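# Insert keyed shaft into loose gearbox bore

## Task

Lower the shaft, thin end first and from above, into the gearbox's bore until its shoulder rests on the top rim of the bore. The gearbox is not fixed and must stay upright on its output flange. Clearance is tight. The shaft's two keys line up, and the key on the thin end must enter only the keyway (a slot cut in the bore wall). The result must hold without the robot: release the shaft and move the hand away at the end.

## Robot and tools

ROBOT. A single arm carrying a right five-fingered hand. Scene frame: origin on the table top beneath the arm's base, +z up, +y to the left when facing along +x. The base may be slightly tilted. Result lines report the hand point's position (m) and orientation quaternion (wxyz), plus linear (m/s) and angular (rad/s) velocities, in this frame; the printed position gets less accurate at long reach.

HAND POINT. A spot fixed to the palm, 0.05 m in front of it, where index pad and thumb tip meet in a pinch. Its own axes: +z runs along straightened fingers (they extend 0.06-0.07 m past the point), +y points out of the palm, +x runs across the palm toward the little finger. Across the palm the hand spans 0.08 m on the little-finger side; on the thumb side 0.02 m with the thumb turned in front of the palm, up to 0.09 m otherwise. A wrist bracket on the little-finger side protrudes 0.03 m beyond the point along +y and 0.11 m across the palm, and can collide. Rotating the hand, especially about x or y, shifts the point slightly.

ROW FORMAT. Every motion uses one row of 14 numbers, each in [-1, 1]: dx, dy, dz, rx, ry, rz, little, ring, middle, index, thumb_bend, thumb_turn, force_limit, speed. The first six are an offset, not a pose, expressed in the hand point's own axes and measured from the hand point pose in the most recent result that reported it (before any such result in the scene, and for the second and later calls within one reply, from where the robot is when the action begins). Scale: 1.0 = 0.6 m for dx-dz, 180 degrees for rx-rz; rx, ry, rz form one rotation vector. All zeros does not mean hold: it drives back to that reference pose. Fingers (little, ring, middle, index): +1 straight, -1 fully curled. thumb_bend: +1 straight, -1 fully bent. thumb_turn: +1 beside the palm, -1 across in front of it. A pinch is roughly index -0.22, thumb_bend -0.75, thumb_turn -0.57. force_limit maps -1..+1 to about 0..10 N fingertip force (0..15 N for both thumb motors) and only stops closing. speed maps -1..+1 from nearly zero to full (full travel 0.6 s).

TOOLS.
- execute_actions: {"actions": [...], "pictures": bool}. An empty list just returns the state. One action: {"rows": [row, ...], "steps": n}, up to 15 rows and 15 steps of 1/30 s (default 15); each row runs one step, the last one repeats, and every row is an offset from the same reference pose, not from the previous row. One wait: {"steps": n} up to 300, counted from the previous result including your reply time. A refused call sends nothing.
- move: {"target": row, "speed": m/s 0.002-0.5 (default 0.25; rotation capped at twice this in rad/s), "stop_force": N 13-80 optional}. Drives the hand point in a straight path toward the target over 0.5-10 s (cut off at 10 s), taking the shorter rotation. It does not avoid obstacles; the real hand lags and may overshoot speed, notably with the arm nearly straight. Hand numbers are sent at the start. With stop_force, the path stops once the wrist sensor sees that much extra push opposing the motion for 2 steps, then backs off 2 steps and holds; the final press can briefly reach twice the value. Only valid after 0.2 s of scene time; measured along the target direction in the starting axes, so unreliable on rotating moves; contacts above the wrist sensor are not felt. Omit it when leaving a surface you press on. Result line "move:" gives the ending (done, contact, off_target, moving, held, fault), limits (paced = pose clipped; held = some steps blocked, after which motion can jump fast) and distance to target.
- wait: {"seconds": 0-10}; nothing new is sent.
- zoom_image: {"camera": cam_high|cam_low|cam_wrist, "region": [x0,y0,x1,y1]} pixels, at most 504x504.
- show_instructions: shows the reference images.
- finished_scene: {"scene": number of the current scene}; irreversible, reports success.

MOTION LIMITS. Each step, the commanded pose is clipped to 100 mm and 16 degrees from the measured pose; inverse kinematics favour position over orientation. Commands are smoothed (~0.17 s lag). After an action the arm continues only to the last clipped pose, so large moves need checking and repeating. "pose unreachable" and HELD flag clearance-check interference (the base mount counts as arm).

GRIPPING. With thumb fully in front, the hand can wrap objects 0.035-0.08 m wide, lying across the palm on the wrist side of the point; turn the thumb before arrival. A motor moves only when its target changes by at least 0.01, then locks at target or on reaching force_limit (hand_stopped_by: target, force, moving, stalled, fault). Locks hold at least 15 N. To grip gently close at speed -0.9 or below. Result arrays hand_measured, hand_stopped_by, hand_load_n follow motor order; a lost grip shows as loads dropping near 0.

SENSORS. Wrist force/torque in the hand's axes, offset up to ~5.5 N, noise up to 3.4 N, saturating near 100 N. Joint torques are noisy and offset.

AVOID. Joint load limits (N m): pan 310, lift 310, elbow 141, wrists 50.7 each; any outside force of 150 N, or exceeding these, stops the arm 10 s. The arm is stiff: aim barely past contact, approach slowly, use stop_force. Motors near 85 °C brake the arm; avoid long holds of loads. Loose objects may get nudged occasionally. Nothing may leave the table; avoid drops, slips and slams, and don't tip the gearbox.

Each tool is called after "Call:" in YAML: its name, and indented under it one key for each argument.

## Session

Call:
show_instructions:

Call:
execute_actions:
  actions: []

Reference images for this scene: FIVE-FINGER HAND page 1.

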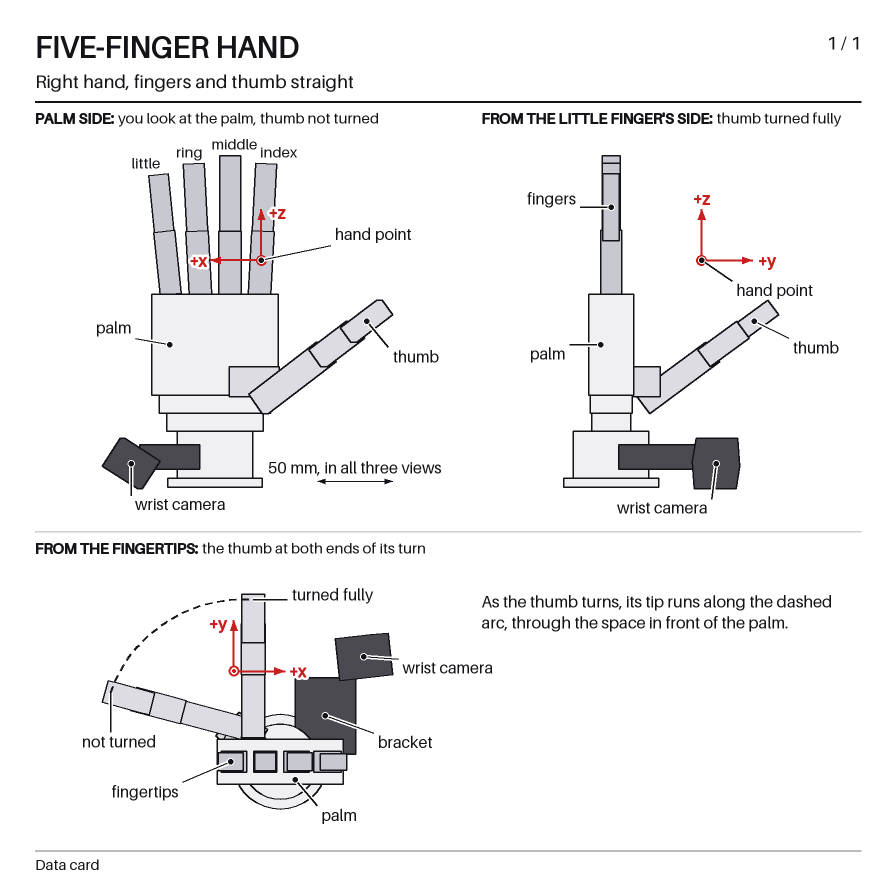

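Scene clock: 0.00 s of 12600.00 s.
end_effector_position=(+1.3752, -0.1585, +0.2255) hand_measured=(+1.000, +1.000, +1.000, +1.000, +1.000, +1.000) hand_load_n=(+0.0, +0.0, +0.0, +0.0, +0.0, +0.0) hand_stopped_by=(target, target, target, target, target, target) hand_force_limit=0.00 hand_speed=-0.80 end_effector_quat_wxyz=(-0.033, +0.542, +0.433, +0.719) end_effector_velocity=(+0.000, +0.001, +0.000) end_effector_angular_velocity=(+0.000, +0.000, +0.001)
Joint positions: [-0.422 -0.341  0.486 -0.23   0.456  1.023]
Joint velocities: [ 0.001  0.    -0.001 -0.     0.     0.001]
Joint torques (N m, as the arm reports them, + toward a larger angle): no reading
Wrist force (N, on the end effector, along its own x y z axes, offset not removed): no reading
Wrist torque (N m, same axes, about the end effector's origin, offset not removed): no reading
Hand target: +1.375, -0.158, +0.226; -0.033, +0.542, +0.433, +0.719

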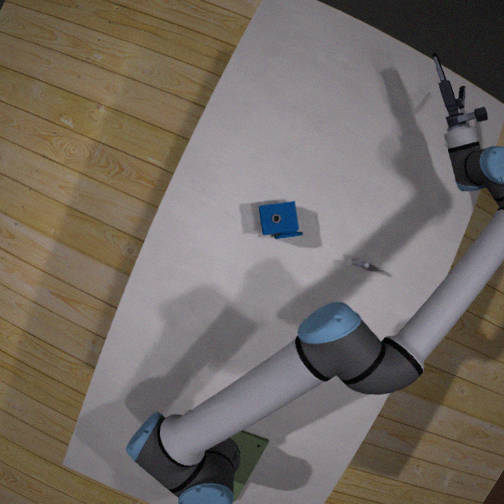

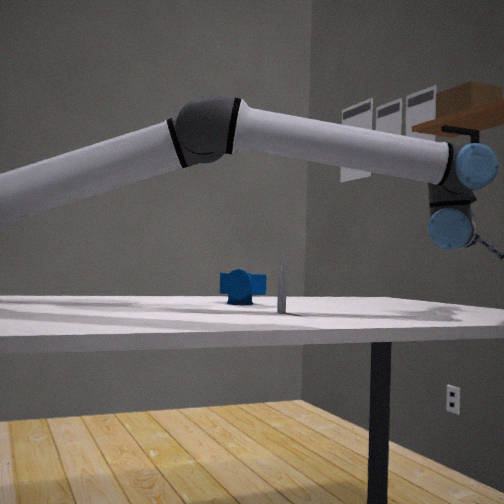

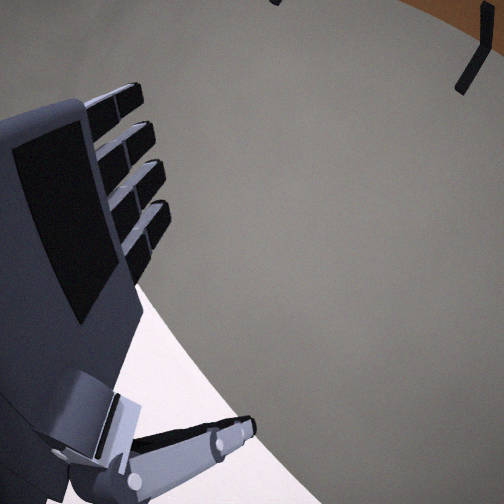

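Call:
zoom_image:
  camera: "cam_low"
  region: [210,240,310,330]

Call:
zoom_image:
  camera: "cam_high"
  region: [240,180,400,300]

Region (210, 240, 310, 330) of cam_low's 504x504 image, scaled by 5.040, with more detail than that image has; it fills the top 454 rows of this view, and the rest is white.

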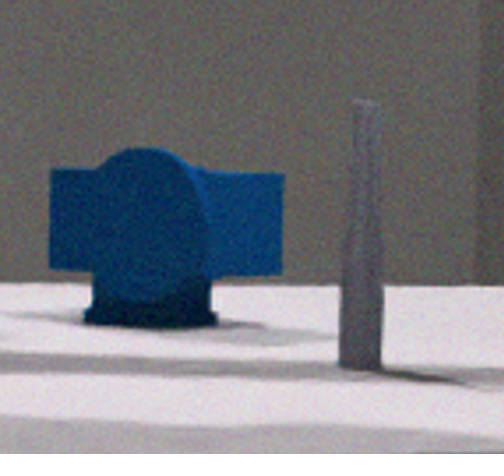

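Region (240, 180, 400, 300) of cam_high's 504x504 image, scaled by 3.150, with more detail than that image has; it fills the top 378 rows of this view, and the rest is white.

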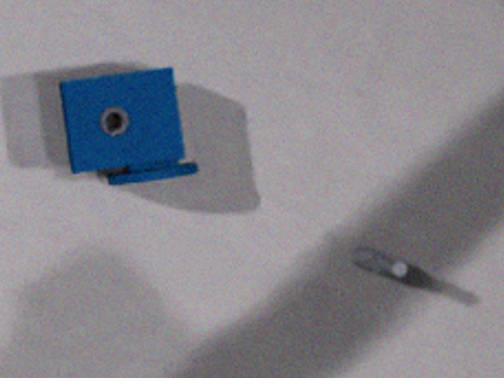

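Call:
move:
  target: [0.534,-0.617,-0.780,-0.217,-0.083,0.187,1,1,1,1,1,-1,0,0.5]

Scene clock: 42.87 s of 12600.00 s.
end_effector_position=(+0.7017, -0.1005, +0.2522) hand_measured=(+1.000, +1.000, +1.000, +1.000, +1.000, -1.000) hand_load_n=(+0.0, +0.0, +0.0, +0.0, +0.0, +0.0) hand_stopped_by=(target, target, target, target, target, target) hand_force_limit=0.00 hand_speed=0.50 end_effector_quat_wxyz=(-0.001, +0.708, +0.001, +0.706) end_effector_velocity=(-0.002, +0.001, -0.000) end_effector_angular_velocity=(+0.002, +0.001, +0.001)
Joint positions: [-0.531 -1.565  2.366 -0.795  1.063  1.571]
Joint velocities: [-0.001 -0.004  0.004  0.001 -0.002  0.002]
Joint torques (N m, as the arm reports them, + toward a larger angle): [-20.43 -51.06 -22.23   0.54  -2.9    3.44]
Wrist force (N, on the end effector, along its own x y z axes, offset not removed): [-4.6 -8.0 -5.9]
Wrist torque (N m, same axes, about the end effector's origin, offset not removed): [-0.73 1.04 -0.29]
Hand target: +0.701, -0.100, +0.252; -0.001, +0.708, +0.001, +0.706
Off the commanded pose: 0.002 m, 0 deg.
After step 90, 36.47 s passed at rest.
move: done

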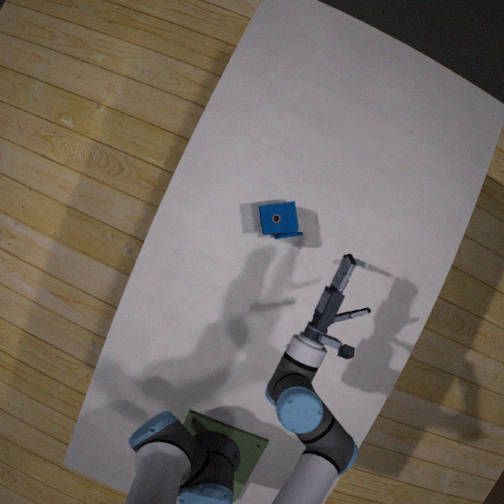

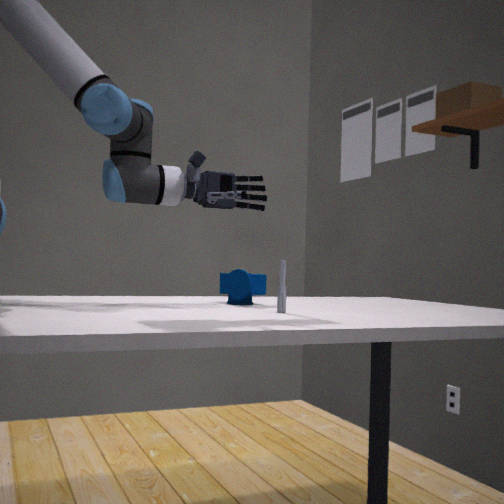

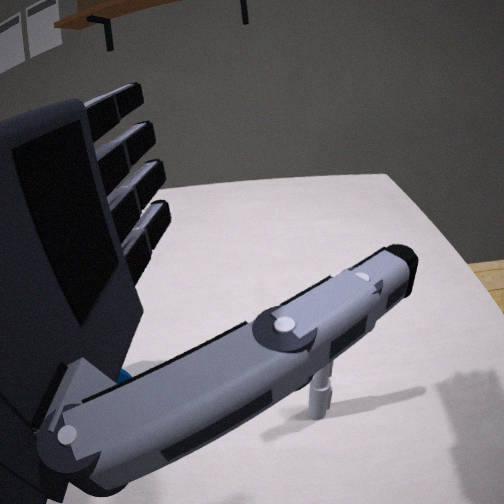

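Call:
move:
  target: [-0.067,0.017,0.117,0,-0.28,0,1,1,1,1,-1,-1,0,0.5]

Scene clock: 49.70 s of 12600.00 s.
end_effector_position=(+0.7719, -0.1106, +0.2115) hand_measured=(+1.000, +1.000, +1.000, +1.000, -1.000, -1.000) hand_load_n=(+0.0, +0.0, +0.0, +0.0, +0.0, +0.0) hand_stopped_by=(target, target, target, target, target, target) hand_force_limit=0.00 hand_speed=0.50 end_effector_quat_wxyz=(-0.001, +0.941, +0.001, +0.338) end_effector_velocity=(+0.001, -0.001, -0.000) end_effector_angular_velocity=(+0.002, +0.014, -0.002)
Joint positions: [-0.389 -1.245  1.741  0.421  1.338  1.285]
Joint velocities: [ 0.001  0.008 -0.012  0.017  0.004  0.   ]
Joint torques (N m, as the arm reports them, + toward a larger angle): [ 14.62 -47.17 -47.62   3.98   3.37  -4.03]
Wrist force (N, on the end effector, along its own x y z axes, offset not removed): [0.2 5.2 -3.5]
Wrist torque (N m, same axes, about the end effector's origin, offset not removed): [1.14 0.36 -0.06]
Hand target: +0.772, -0.111, +0.211; -0.001, +0.941, +0.001, +0.338
Off the commanded pose: 0.000 m, 0 deg.
After step 90, 1.53 s passed at rest.
move: done

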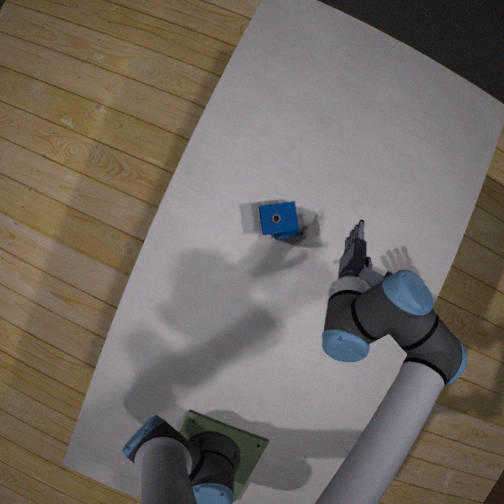

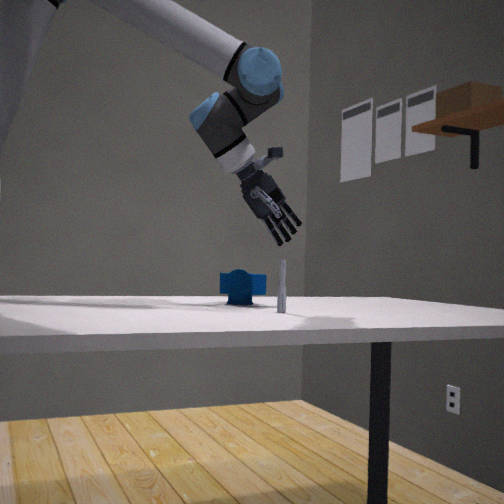

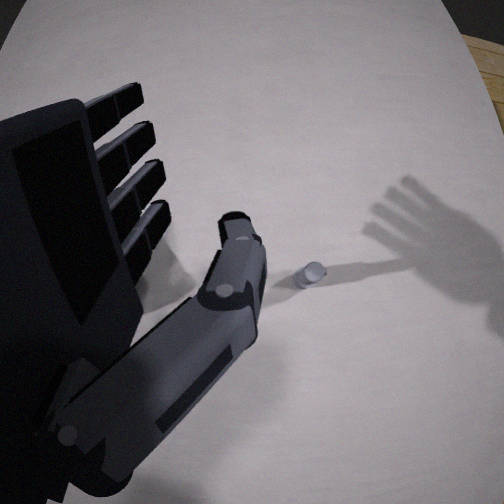

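Call:
zoom_image:
  camera: "cam_wrist"
  region: [280,245,340,305]

Region (280, 245, 340, 305) of cam_wrist's 504x504 image, scaled by 8.400, with more detail than that image has.

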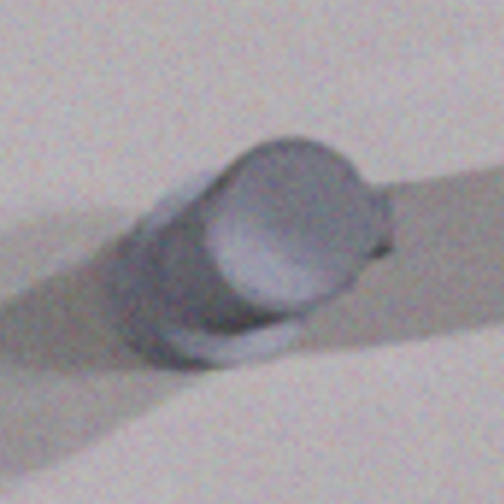

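Call:
move:
  target: [0.077,-0.46,0.021,0,0,0,1,1,1,1,-1,-1,0,0.5]

Scene clock: 59.10 s of 12600.00 s.
end_effector_position=(+0.8152, +0.1655, +0.2316) hand_measured=(+1.000, +1.000, +1.000, +1.000, -1.000, -1.000) hand_load_n=(+0.0, +0.0, +0.0, +0.0, +0.0, +0.0) hand_stopped_by=(target, target, target, target, target, target) hand_force_limit=0.00 hand_speed=0.50 end_effector_quat_wxyz=(-0.002, +0.941, +0.001, +0.338) end_effector_velocity=(+0.001, +0.002, -0.000) end_effector_angular_velocity=(+0.000, +0.002, -0.001)
Joint positions: [ 0.048 -1.147  1.554  0.477  1.611  1.629]
Joint velocities: [ 0.003  0.003 -0.004  0.002  0.002  0.003]
Joint torques (N m, as the arm reports them, + toward a larger angle): [ 14.91 -62.23 -48.53   3.9    3.79   3.77]
Wrist force (N, on the end effector, along its own x y z axes, offset not removed): [4.2 -1.9 -3.9]
Wrist torque (N m, same axes, about the end effector's origin, offset not removed): [0.05 -0.47 0.04]
Hand target: +0.815, +0.166, +0.232; -0.002, +0.941, +0.001, +0.338
Off the commanded pose: 0.000 m, 0 deg.
After step 90, 4.63 s passed at rest.
move: done

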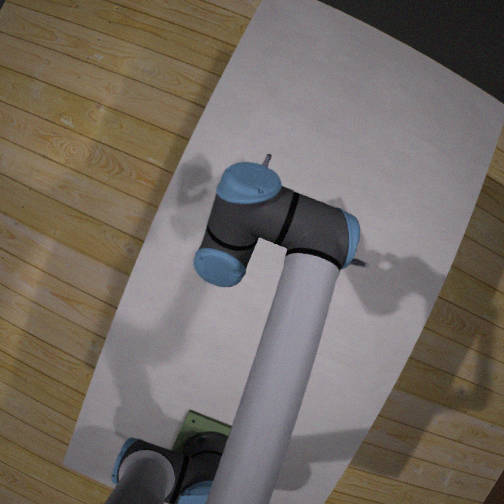

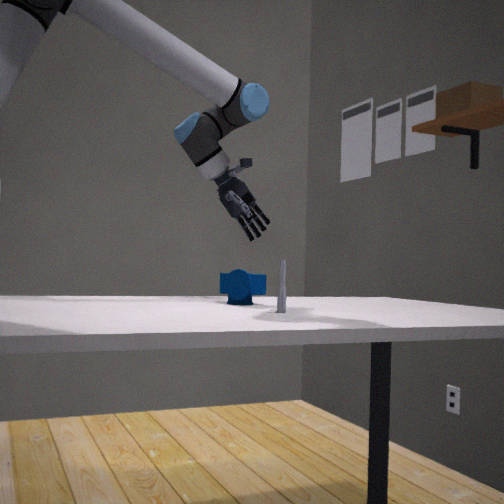

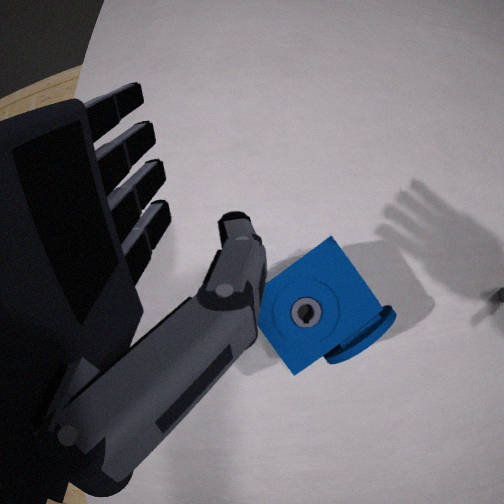

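Call:
execute_actions:
  actions: []

Call:
zoom_image:
  camera: "cam_wrist"
  region: [260, 265, 355, 360]

Scene clock: 71.60 s of 12600.00 s.
end_effector_position=(+0.8153, +0.1658, +0.2316) hand_measured=(+1.000, +1.000, +1.000, +1.000, -1.000, -1.000) hand_load_n=(+0.0, +0.0, +0.0, +0.0, +0.0, +0.0) hand_stopped_by=(target, target, target, target, target, target) hand_force_limit=0.00 hand_speed=0.50 end_effector_quat_wxyz=(-0.002, +0.941, +0.001, +0.338) end_effector_velocity=(-0.001, +0.000, -0.000) end_effector_angular_velocity=(+0.001, +0.001, +0.000)
Joint positions: [ 0.048 -1.147  1.554  0.477  1.612  1.629]
Joint velocities: [ 0.    -0.001  0.002 -0.    -0.001  0.   ]
Joint torques (N m, as the arm reports them, + toward a larger angle): [ 13.2  -56.1  -50.07   3.45   3.69   3.64]
Wrist force (N, on the end effector, along its own x y z axes, offset not removed): [0.1 0.6 -4.7]
Wrist torque (N m, same axes, about the end effector's origin, offset not removed): [0.48 0.37 -0.10]
Hand target: +0.815, +0.166, +0.232; -0.002, +0.941, +0.001, +0.338
Off the commanded pose: 0.001 m, 0 deg.
Steps of this call (steps 1 to 90: nothing new was sent; then 9.50 s passed at rest). Readings (end_effector_position | what the end effector reports):
1: (+0.8153, +0.1656, +0.2316) | hand_measured=(+1.000, +1.000, +1.000, +1.000, -1.000, -1.000) hand_load_n=(+0.0, +0.0, +0.0, +0.0, +0.0, +0.0) hand_stopped_by=(target, target, target, target, target, target) hand_force_limit=0.00 hand_speed=0.50
2: (+0.8153, +0.1656, +0.2316) | hand_measured=(+1.000, +1.000, +1.000, +1.000, -1.000, -1.000) hand_load_n=(+0.0, +0.0, +0.0, +0.0, +0.0, +0.0) hand_stopped_by=(target, target, target, target, target, target) hand_force_limit=0.00 hand_speed=0.50
4: (+0.8153, +0.1657, +0.2316) | hand_measured=(+1.000, +1.000, +1.000, +1.000, -1.000, -1.000) hand_load_n=(+0.0, +0.0, +0.0, +0.0, +0.0, +0.0) hand_stopped_by=(target, target, target, target, target, target) hand_force_limit=0.00 hand_speed=0.50
8: (+0.8153, +0.1657, +0.2316) | hand_measured=(+1.000, +1.000, +1.000, +1.000, -1.000, -1.000) hand_load_n=(+0.0, +0.0, +0.0, +0.0, +0.0, +0.0) hand_stopped_by=(target, target, target, target, target, target) hand_force_limit=0.00 hand_speed=0.50
90: the state above

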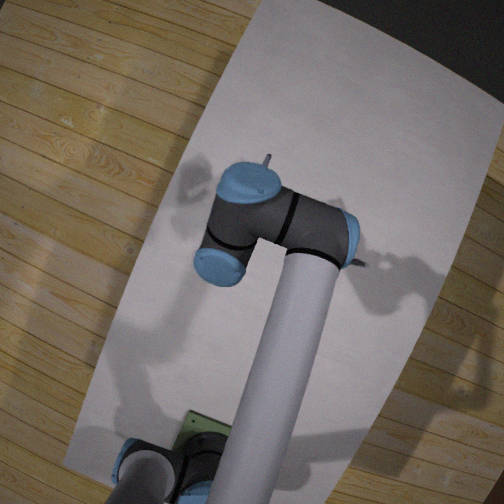

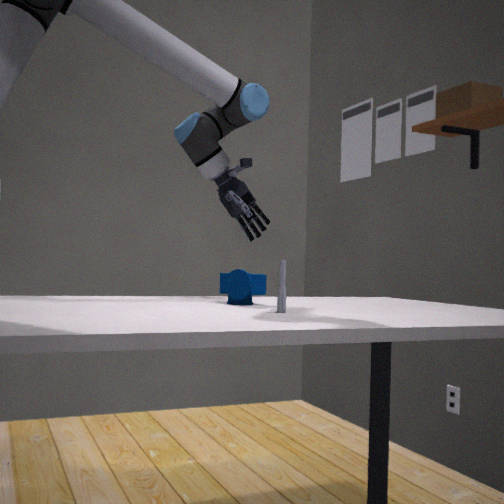

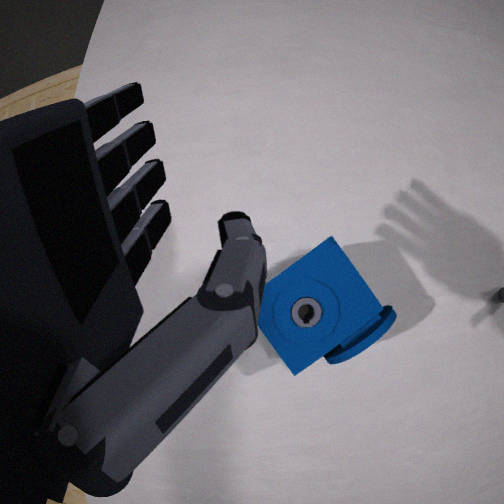

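Region (260, 265, 355, 360) of cam_wrist's 504x504 image, scaled by 5.305, with more detail than that image has.

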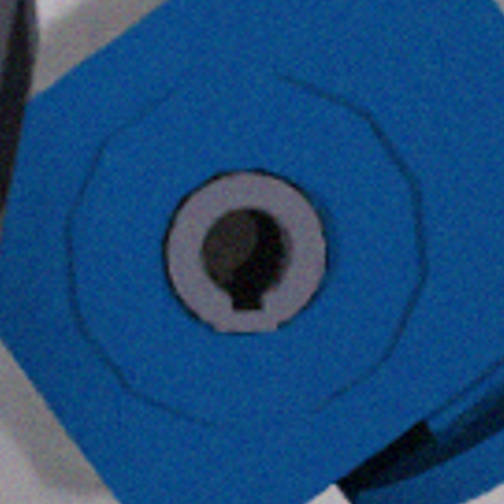

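Call:
move:
  target: [-0.132,0.5025,0.002,0.130,0.273,-0.0606,1,1,1,1,0.7,-1,0,0.5]
  speed: 0.35

Scene clock: 96.70 s of 12600.00 s.
end_effector_position=(+0.7547, -0.1360, +0.1798) hand_measured=(+1.000, +1.000, +1.000, +1.000, +0.700, -1.000) hand_load_n=(+0.0, +0.0, +0.0, +0.0, +0.0, +0.0) hand_stopped_by=(target, target, target, target, target, target) hand_force_limit=0.00 hand_speed=0.50 end_effector_quat_wxyz=(-0.154, +0.694, +0.154, +0.686) end_effector_velocity=(+0.001, -0.001, +0.000) end_effector_angular_velocity=(+0.008, -0.017, -0.001)
Joint positions: [-0.744 -1.307  2.242 -0.907  0.413  1.552]
Joint velocities: [-0.001  0.001  0.011 -0.058 -0.001  0.042]
Joint torques (N m, as the arm reports them, + toward a larger angle): [-23.08 -34.77 -17.46  -2.93  -3.39   4.06]
Wrist force (N, on the end effector, along its own x y z axes, offset not removed): [-1.3 -1.4 -8.0]
Wrist torque (N m, same axes, about the end effector's origin, offset not removed): [0.55 0.47 -0.19]
Hand target: +0.755, -0.136, +0.180; -0.154, +0.693, +0.153, +0.687
Off the commanded pose: 0.001 m, 0 deg.
After step 90, 19.93 s passed at rest.
move: done

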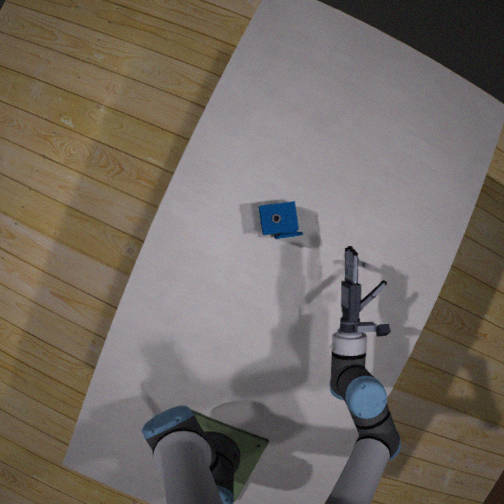

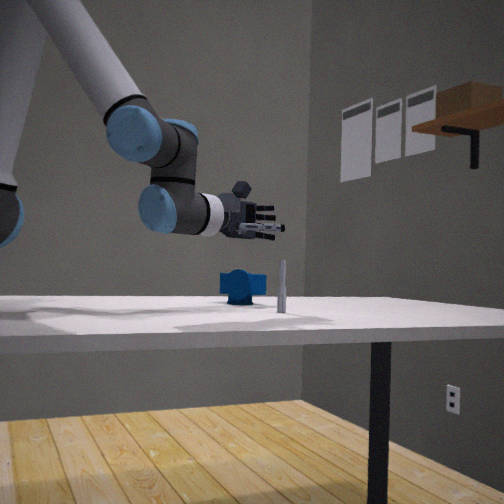

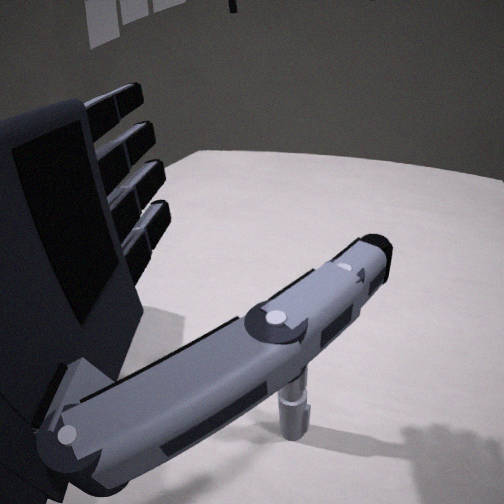

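Call:
move:
  target: [0,0,-0.002,0.028,-0.011,0.045,1,1,1,1,0.7,-1,0,0.5]
  speed: 0.1

Call:
move:
  target: [-0.148,0.0213,0.005,0,0,0,1,1,1,1,0.7,-1,0,0.5]
  speed: 0.06

Scene clock: 109.47 s of 12600.00 s.
end_effector_position=(+0.7535, -0.1366, +0.1798) hand_measured=(+1.000, +1.000, +1.000, +1.000, +0.700, -1.000) hand_load_n=(+0.0, +0.0, +0.0, +0.0, +0.0, +0.0) hand_stopped_by=(target, target, target, target, target, target) hand_force_limit=0.00 hand_speed=0.50 end_effector_quat_wxyz=(-0.229, +0.707, +0.137, +0.655) end_effector_velocity=(-0.000, -0.000, -0.000) end_effector_angular_velocity=(+0.005, +0.009, +0.008)
Joint positions: [-0.773 -1.29   2.175 -0.756  0.297  1.596]
Joint velocities: [-0.002  0.004 -0.009  0.027 -0.009 -0.013]
Joint torques (N m, as the arm reports them, + toward a larger angle): [-20.42 -31.8  -38.61   1.6   -2.7   -4.16]
Wrist force (N, on the end effector, along its own x y z axes, offset not removed): [-2.6 0.2 -1.6]
Wrist torque (N m, same axes, about the end effector's origin, offset not removed): [0.39 0.51 -0.52]
Hand target: +0.754, -0.137, +0.180; -0.230, +0.707, +0.137, +0.654
Off the commanded pose: 0.000 m, 0 deg.
After step 90, 8.53 s passed at rest.
move: done

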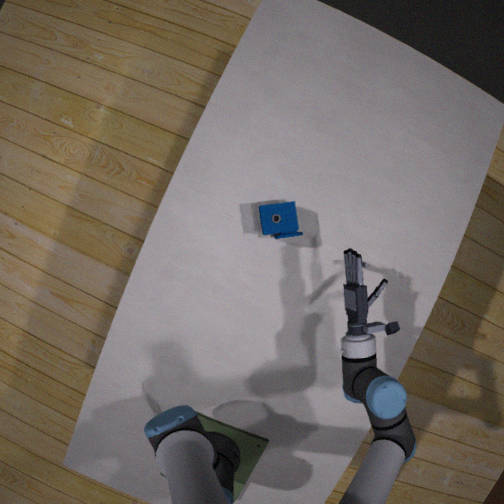

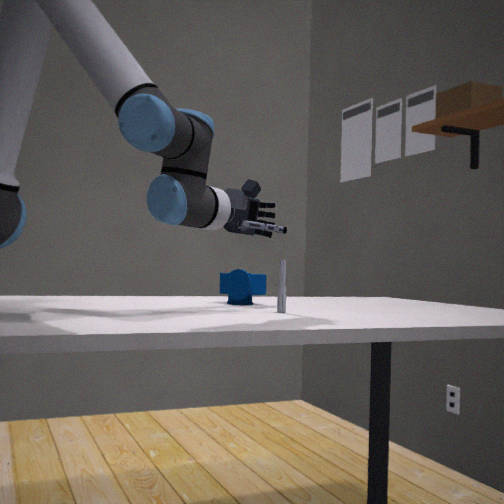

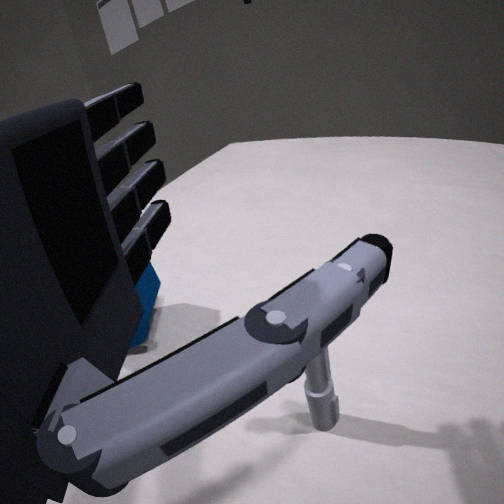

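Scene clock: 111.40 s of 12600.00 s.
end_effector_position=(+0.7529, -0.1364, +0.0902) hand_measured=(+1.000, +1.000, +1.000, +1.000, +0.700, -1.000) hand_load_n=(+0.0, +0.0, +0.0, +0.0, +0.0, +0.0) hand_stopped_by=(target, target, target, target, target, target) hand_force_limit=0.00 hand_speed=0.50 end_effector_quat_wxyz=(-0.229, +0.707, +0.137, +0.655) end_effector_velocity=(+0.000, -0.000, -0.002) end_effector_angular_velocity=(+0.002, +0.000, +0.001)
Joint positions: [-0.774 -1.142  2.209 -0.937  0.296  1.595]
Joint velocities: [ 0.     0.004  0.    -0.006 -0.001  0.004]
Joint torques (N m, as the arm reports them, + toward a larger angle): [ -7.76 -39.96  -9.05  -1.66  -0.51   3.56]
Wrist force (N, on the end effector, along its own x y z axes, offset not removed): [-4.8 -5.3 -2.4]
Wrist torque (N m, same axes, about the end effector's origin, offset not removed): [-0.56 0.73 -0.86]
Hand target: +0.753, -0.136, +0.090; -0.229, +0.707, +0.137, +0.655
Off the commanded pose: 0.000 m, 0 deg.
move: done

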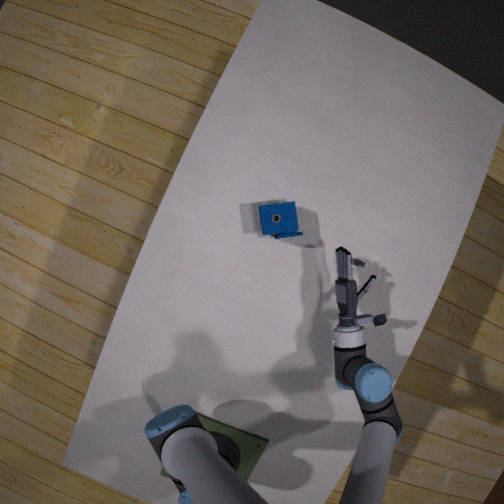

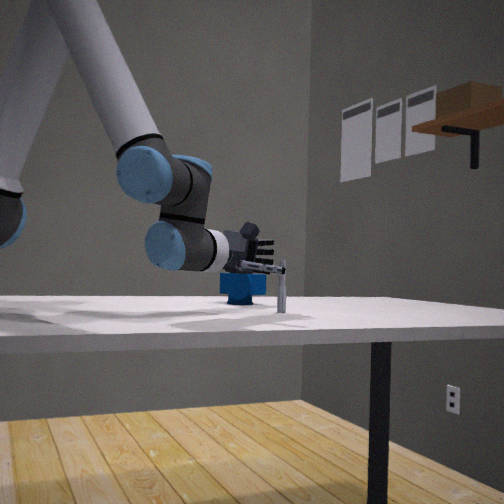

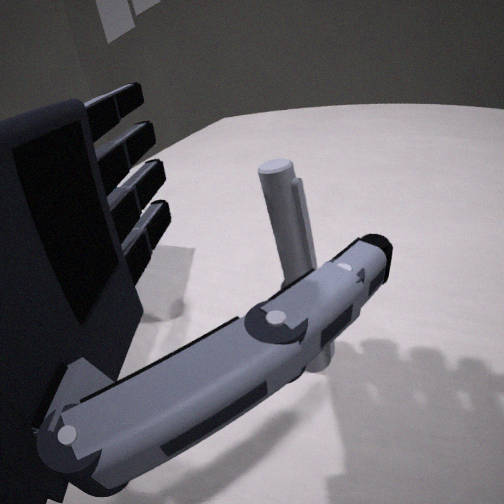

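Call:
move:
  target: [-0.109,0.0157,0.0037,0,0,0,1,1,1,1,0.7,-1,0,0.5]
  speed: 0.03
  stop_force: 20

Scene clock: 117.23 s of 12600.00 s.
end_effector_position=(+0.7524, -0.1363, +0.0243) hand_measured=(+1.000, +1.000, +1.000, +1.000, +0.700, -1.000) hand_load_n=(+0.0, +0.0, +0.0, +0.0, +0.0, +0.0) hand_stopped_by=(target, target, target, target, target, target) hand_force_limit=0.00 hand_speed=0.50 end_effector_quat_wxyz=(-0.229, +0.707, +0.137, +0.655) end_effector_velocity=(+0.000, -0.000, -0.003) end_effector_angular_velocity=(+0.002, +0.001, +0.000)
Joint positions: [-0.774 -1.021  2.216 -1.064  0.296  1.595]
Joint velocities: [-0.     0.005 -0.    -0.007 -0.001  0.004]
Joint torques (N m, as the arm reports them, + toward a larger angle): [-17.01 -43.45  -4.9   -2.17  -2.42   3.09]
Wrist force (N, on the end effector, along its own x y z axes, offset not removed): [-1.8 1.7 -1.5]
Wrist torque (N m, same axes, about the end effector's origin, offset not removed): [0.35 0.35 -0.24]
Hand target: +0.752, -0.136, +0.024; -0.229, +0.707, +0.137, +0.655
Off the commanded pose: 0.000 m, 0 deg.
After step 90, 0.27 s passed at rest.
move: done

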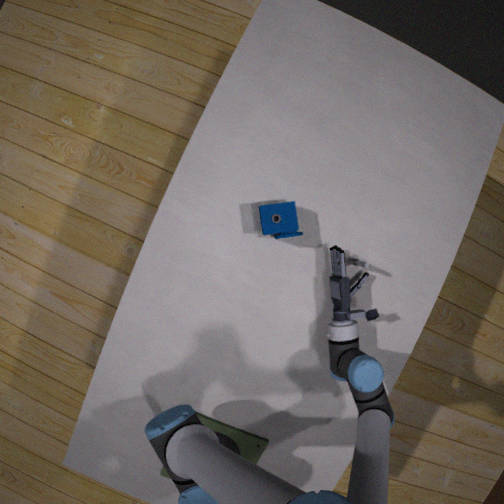

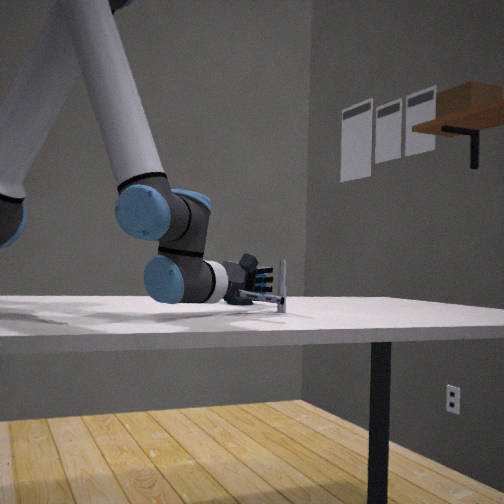

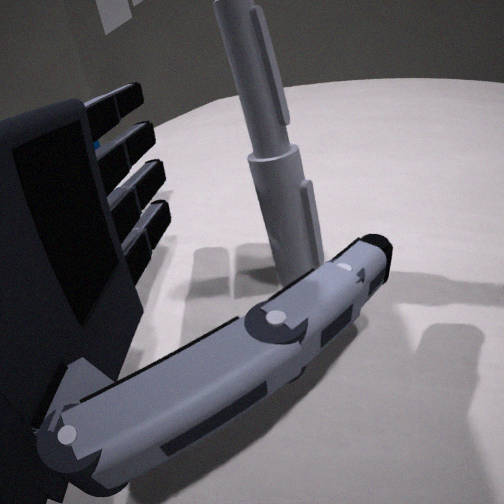

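Call:
execute_actions:
  actions:
    - {"rows":[[0,0,0,0,0,0,1,1,-0.5,-0.5,-0.4,-1,-0.2,-0.5]],"steps":15}
  pictures: false

Call:
wait:
  seconds: 1.5

Call:
execute_actions:
  actions:
    - {"rows":[[0,0,0,0,0,0,1,1,-0.56,-0.5,-0.4,-1,0.3,-0.7]],"steps":15}

Scene clock: 120.10 s of 12600.00 s.
end_effector_position=(+0.7524, -0.1363, +0.0243) hand_measured=(+1.000, +1.000, +0.670, +0.670, +0.492, -1.000) hand_load_n=(+0.0, +0.0, +0.0, +0.0, +0.0, +0.0) hand_stopped_by=(target, target, moving, moving, moving, target) hand_force_limit=-0.20 hand_speed=-0.50 end_effector_quat_wxyz=(-0.229, +0.707, +0.137, +0.655) end_effector_velocity=(-0.000, +0.001, +0.000) end_effector_angular_velocity=(+0.000, +0.000, +0.002)
Joint positions: [-0.774 -1.021  2.216 -1.065  0.296  1.595]
Joint velocities: [ 0.    -0.001  0.001  0.001 -0.001 -0.001]
Joint torques (N m, as the arm reports them, + toward a larger angle): [ -4.63 -81.56  -9.49   1.81   1.4   -3.9 ]
Wrist force (N, on the end effector, along its own x y z axes, offset not removed): [-2.6 -1.9 2.7]
Wrist torque (N m, same axes, about the end effector's origin, offset not removed): [-0.06 0.51 -0.23]
Hand target: +0.752, -0.136, +0.024; -0.229, +0.707, +0.137, +0.655
Off the commanded pose: 0.000 m, 0 deg.
Steps of this call (steps 1 to 71: nothing new was sent; steps 72 to 86: all 15 steps of this action). Readings (end_effector_position | what the end effector reports):
72: (+0.7524, -0.1363, +0.0241) | hand_measured=(+1.000, +1.000, +1.000, +1.000, +0.700, -1.000) hand_load_n=(+0.0, +0.0, +0.0, +0.0, +0.0, +0.0) hand_stopped_by=(target, target, moving, moving, moving, target) hand_force_limit=-0.20 hand_speed=-0.50
73: (+0.7524, -0.1363, +0.0241) | hand_measured=(+1.000, +1.000, +1.000, +1.000, +0.700, -1.000) hand_load_n=(+0.0, +0.0, +0.0, +0.0, +0.0, +0.0) hand_stopped_by=(target, target, moving, moving, moving, target) hand_force_limit=-0.20 hand_speed=-0.50
75: (+0.7524, -0.1363, +0.0241) | hand_measured=(+1.000, +1.000, +0.974, +0.974, +0.684, -1.000) hand_load_n=(+0.0, +0.0, +0.0, +0.0, +0.0, +0.0) hand_stopped_by=(target, target, moving, moving, moving, target) hand_force_limit=-0.20 hand_speed=-0.50
79: (+0.7524, -0.1363, +0.0242) | hand_measured=(+1.000, +1.000, +0.864, +0.864, +0.614, -1.000) hand_load_n=(+0.0, +0.0, +0.0, +0.0, +0.0, +0.0) hand_stopped_by=(target, target, moving, moving, moving, target) hand_force_limit=-0.20 hand_speed=-0.50
86: the state above

Scene clock: 121.60 s of 12600.00 s.
end_effector_position=(+0.7524, -0.1363, +0.0243) hand_measured=(+1.000, +1.000, -0.108, -0.500, -0.024, -1.000) hand_load_n=(+0.0, +0.0, +2.5, +0.0, +2.5, +0.5) hand_stopped_by=(target, target, force, moving, force, target) hand_force_limit=-0.20 hand_speed=-0.50 end_effector_quat_wxyz=(-0.229, +0.707, +0.137, +0.655) end_effector_velocity=(-0.000, +0.001, -0.000) end_effector_angular_velocity=(+0.002, +0.001, +0.000)
Joint positions: [-0.774 -1.021  2.216 -1.064  0.296  1.595]
Joint velocities: [ 0.    -0.001  0.001  0.     0.     0.001]
Joint torques (N m, as the arm reports them, + toward a larger angle): [ -5.01 -77.83 -19.99   1.29   2.02  -3.67]
Wrist force (N, on the end effector, along its own x y z axes, offset not removed): [3.2 4.5 -9.6]
Wrist torque (N m, same axes, about the end effector's origin, offset not removed): [1.27 -0.26 0.39]
Hand target: +0.752, -0.136, +0.024; -0.229, +0.707, +0.137, +0.655
Off the commanded pose: 0.000 m, 0 deg.
Steps of this call (steps 1 to 45: nothing new was sent). Readings (end_effector_position | what the end effector reports):
1: (+0.7524, -0.1363, +0.0243) | hand_measured=(+1.000, +1.000, +0.642, +0.642, +0.474, -1.000) hand_load_n=(+0.0, +0.0, +0.0, +0.0, +0.0, +0.0) hand_stopped_by=(target, target, moving, moving, moving, target) hand_force_limit=-0.20 hand_speed=-0.50
2: (+0.7524, -0.1363, +0.0243) | hand_measured=(+1.000, +1.000, +0.614, +0.614, +0.456, -1.000) hand_load_n=(+0.0, +0.0, +0.0, +0.0, +0.0, +0.0) hand_stopped_by=(target, target, moving, moving, moving, target) hand_force_limit=-0.20 hand_speed=-0.50
4: (+0.7524, -0.1363, +0.0243) | hand_measured=(+1.000, +1.000, +0.558, +0.558, +0.420, -1.000) hand_load_n=(+0.0, +0.0, +0.0, +0.0, +0.0, +0.0) hand_stopped_by=(target, target, moving, moving, moving, target) hand_force_limit=-0.20 hand_speed=-0.50
8: (+0.7524, -0.1363, +0.0243) | hand_measured=(+1.000, +1.000, +0.448, +0.448, +0.350, -1.000) hand_load_n=(+0.0, +0.0, +0.0, +0.0, +0.0, +0.0) hand_stopped_by=(target, target, moving, moving, moving, target) hand_force_limit=-0.20 hand_speed=-0.50
45: the state above

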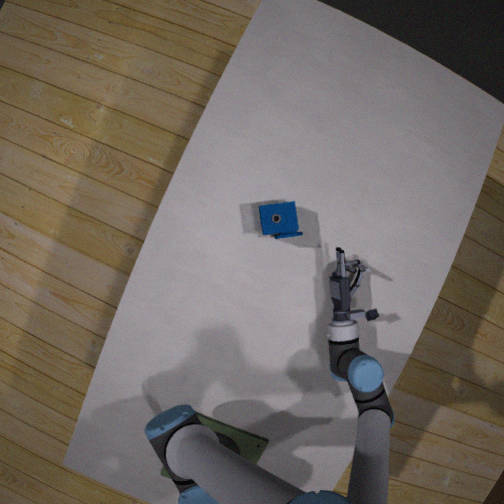

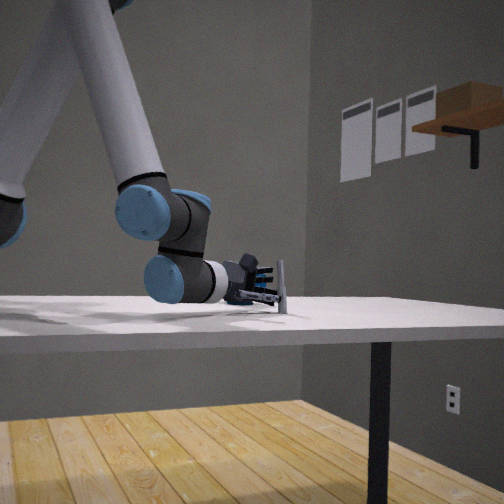

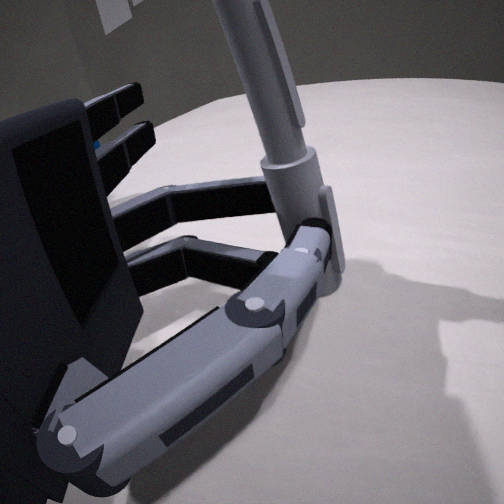

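Scene clock: 122.10 s of 12600.00 s.
end_effector_position=(+0.7524, -0.1363, +0.0243) hand_measured=(+1.000, +1.000, -0.136, -0.500, -0.022, -1.000) hand_load_n=(+0.0, +0.0, +9.5, +0.0, +8.0, +2.0) hand_stopped_by=(target, target, force, target, force, target) hand_force_limit=0.30 hand_speed=-0.70 end_effector_quat_wxyz=(-0.229, +0.707, +0.137, +0.655) end_effector_velocity=(-0.000, +0.001, +0.000) end_effector_angular_velocity=(-0.000, -0.000, +0.001)
Joint positions: [-0.774 -1.021  2.216 -1.064  0.296  1.595]
Joint velocities: [ 0.001 -0.001  0.001 -0.     0.001 -0.   ]
Joint torques (N m, as the arm reports them, + toward a larger angle): [ -5.45 -75.64 -20.89   1.25   1.05  -3.93]
Wrist force (N, on the end effector, along its own x y z axes, offset not removed): [2.9 -6.0 -4.5]
Wrist torque (N m, same axes, about the end effector's origin, offset not removed): [-0.44 0.12 -0.20]
Hand target: +0.752, -0.136, +0.024; -0.229, +0.707, +0.137, +0.655
Off the commanded pose: 0.000 m, 0 deg.
Steps of this call (steps 1 to 15: all 15 steps of this action). Readings (end_effector_position | what the end effector reports):
1: (+0.7524, -0.1363, +0.0243) | hand_measured=(+1.000, +1.000, -0.108, -0.500, -0.024, -1.000) hand_load_n=(+0.0, +0.0, +2.5, +0.0, +2.5, +0.5) hand_stopped_by=(target, target, moving, target, force, target) hand_force_limit=0.30 hand_speed=-0.70
2: (+0.7524, -0.1363, +0.0243) | hand_measured=(+1.000, +1.000, -0.108, -0.500, -0.024, -1.000) hand_load_n=(+0.0, +0.0, +2.5, +0.0, +2.5, +0.5) hand_stopped_by=(target, target, moving, target, force, target) hand_force_limit=0.30 hand_speed=-0.70
4: (+0.7524, -0.1363, +0.0243) | hand_measured=(+1.000, +1.000, -0.122, -0.500, -0.024, -1.000) hand_load_n=(+0.0, +0.0, +5.5, +0.0, +5.5, +1.0) hand_stopped_by=(target, target, moving, target, force, target) hand_force_limit=0.30 hand_speed=-0.70
8: (+0.7524, -0.1363, +0.0243) | hand_measured=(+1.000, +1.000, -0.136, -0.500, -0.022, -1.000) hand_load_n=(+0.0, +0.0, +9.5, +0.0, +8.0, +1.5) hand_stopped_by=(target, target, force, target, force, target) hand_force_limit=0.30 hand_speed=-0.70
15: the state above

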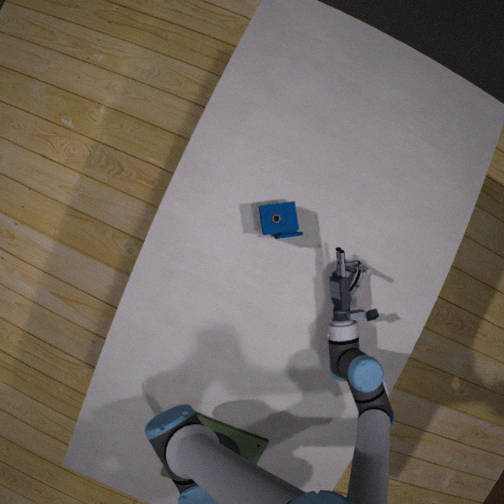

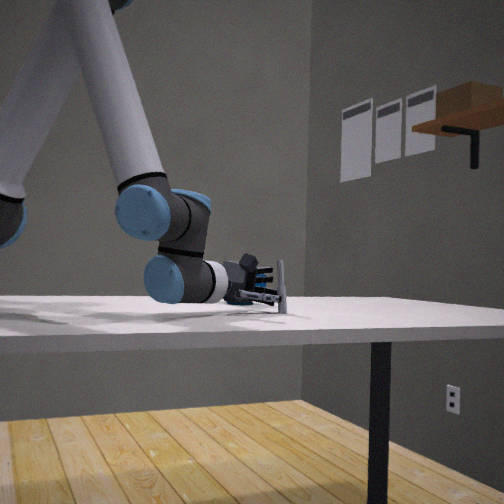

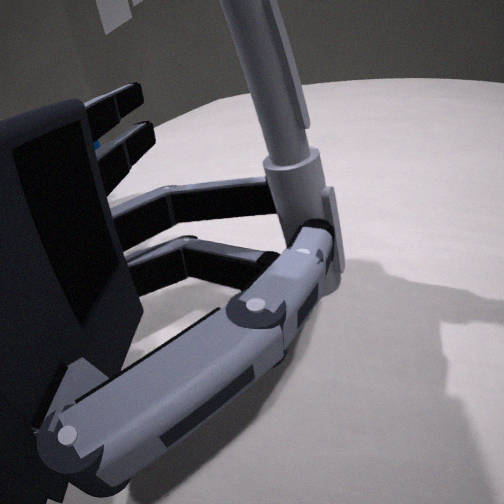

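Call:
move:
  target: [0,0,0,0,0,0,1,1,0.6,0.6,0.5,-1,0,0.2]
  speed: 0.05

Scene clock: 128.43 s of 12600.00 s.
end_effector_position=(+0.7524, -0.1363, +0.0243) hand_measured=(+1.000, +1.000, +0.600, +0.600, +0.500, -1.000) hand_load_n=(+0.0, +0.0, +0.0, +0.0, +0.0, +0.0) hand_stopped_by=(target, target, target, target, target, target) hand_force_limit=0.00 hand_speed=0.20 end_effector_quat_wxyz=(-0.229, +0.707, +0.137, +0.655) end_effector_velocity=(-0.000, -0.000, -0.000) end_effector_angular_velocity=(-0.000, +0.000, -0.001)
Joint positions: [-0.774 -1.021  2.216 -1.064  0.296  1.595]
Joint velocities: [-0.     0.    -0.     0.001  0.    -0.001]
Joint torques (N m, as the arm reports them, + toward a larger angle): [ -4.45 -69.67 -21.35   1.66   1.44  -2.01]
Wrist force (N, on the end effector, along its own x y z axes, offset not removed): [-0.8 -1.7 -6.7]
Wrist torque (N m, same axes, about the end effector's origin, offset not removed): [0.22 0.37 -0.19]
Hand target: +0.752, -0.136, +0.024; -0.229, +0.707, +0.137, +0.655
Off the commanded pose: 0.000 m, 0 deg.
After step 90, 2.50 s passed at rest.
move: done

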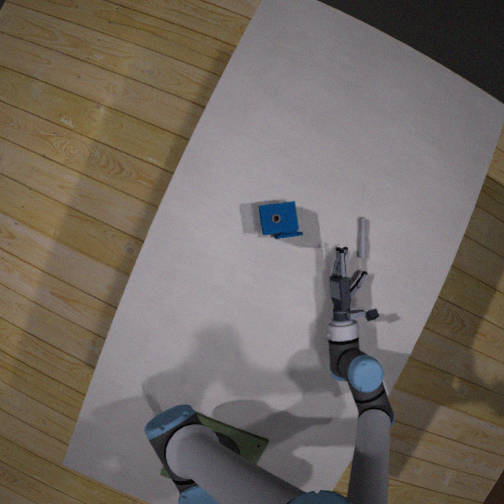

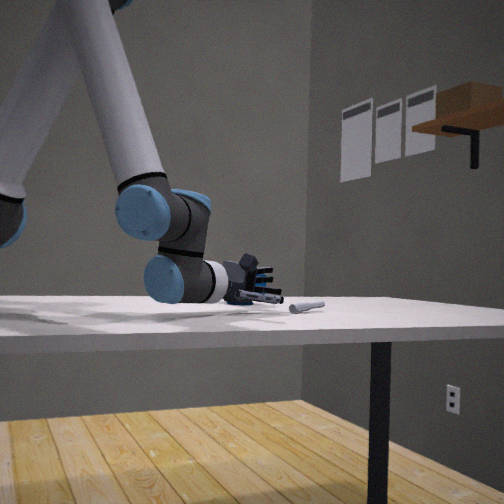

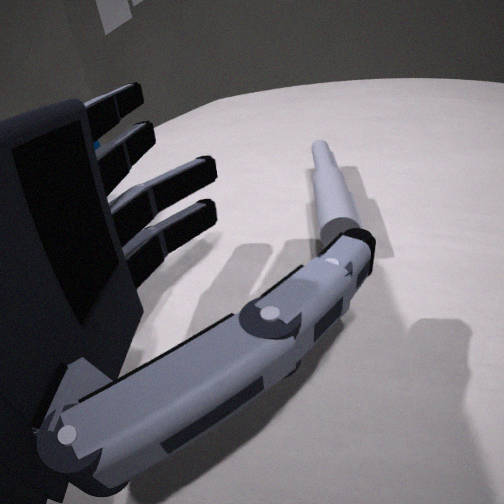

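Call:
zoom_image:
  camera: "cam_wrist"
  region: [270, 120, 420, 270]

Call:
zoom_image:
  camera: "cam_high"
  region: [320, 200, 410, 290]

Region (270, 120, 420, 270) of cam_wrist's 504x504 image, scaled by 3.360, with more detail than that image has.

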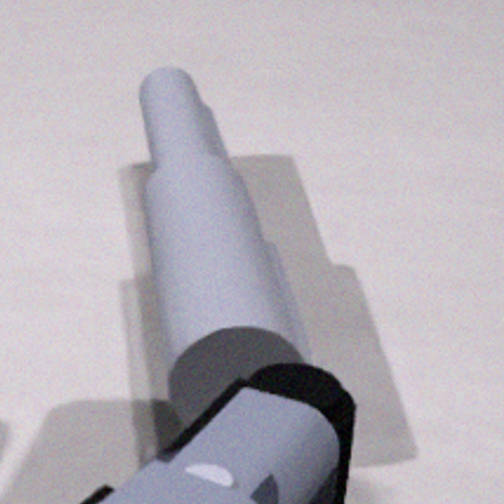

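Region (320, 200, 410, 290) of cam_high's 504x504 image, scaled by 5.600, with more detail than that image has.

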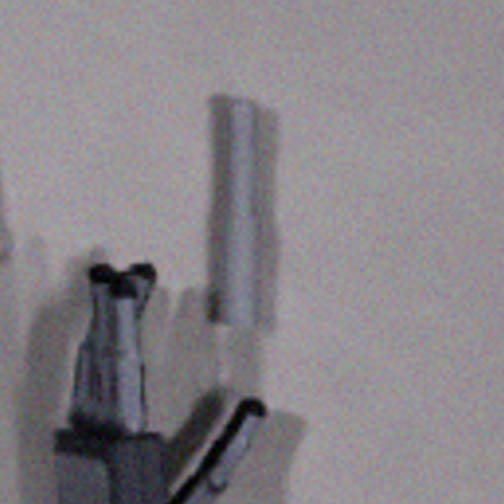

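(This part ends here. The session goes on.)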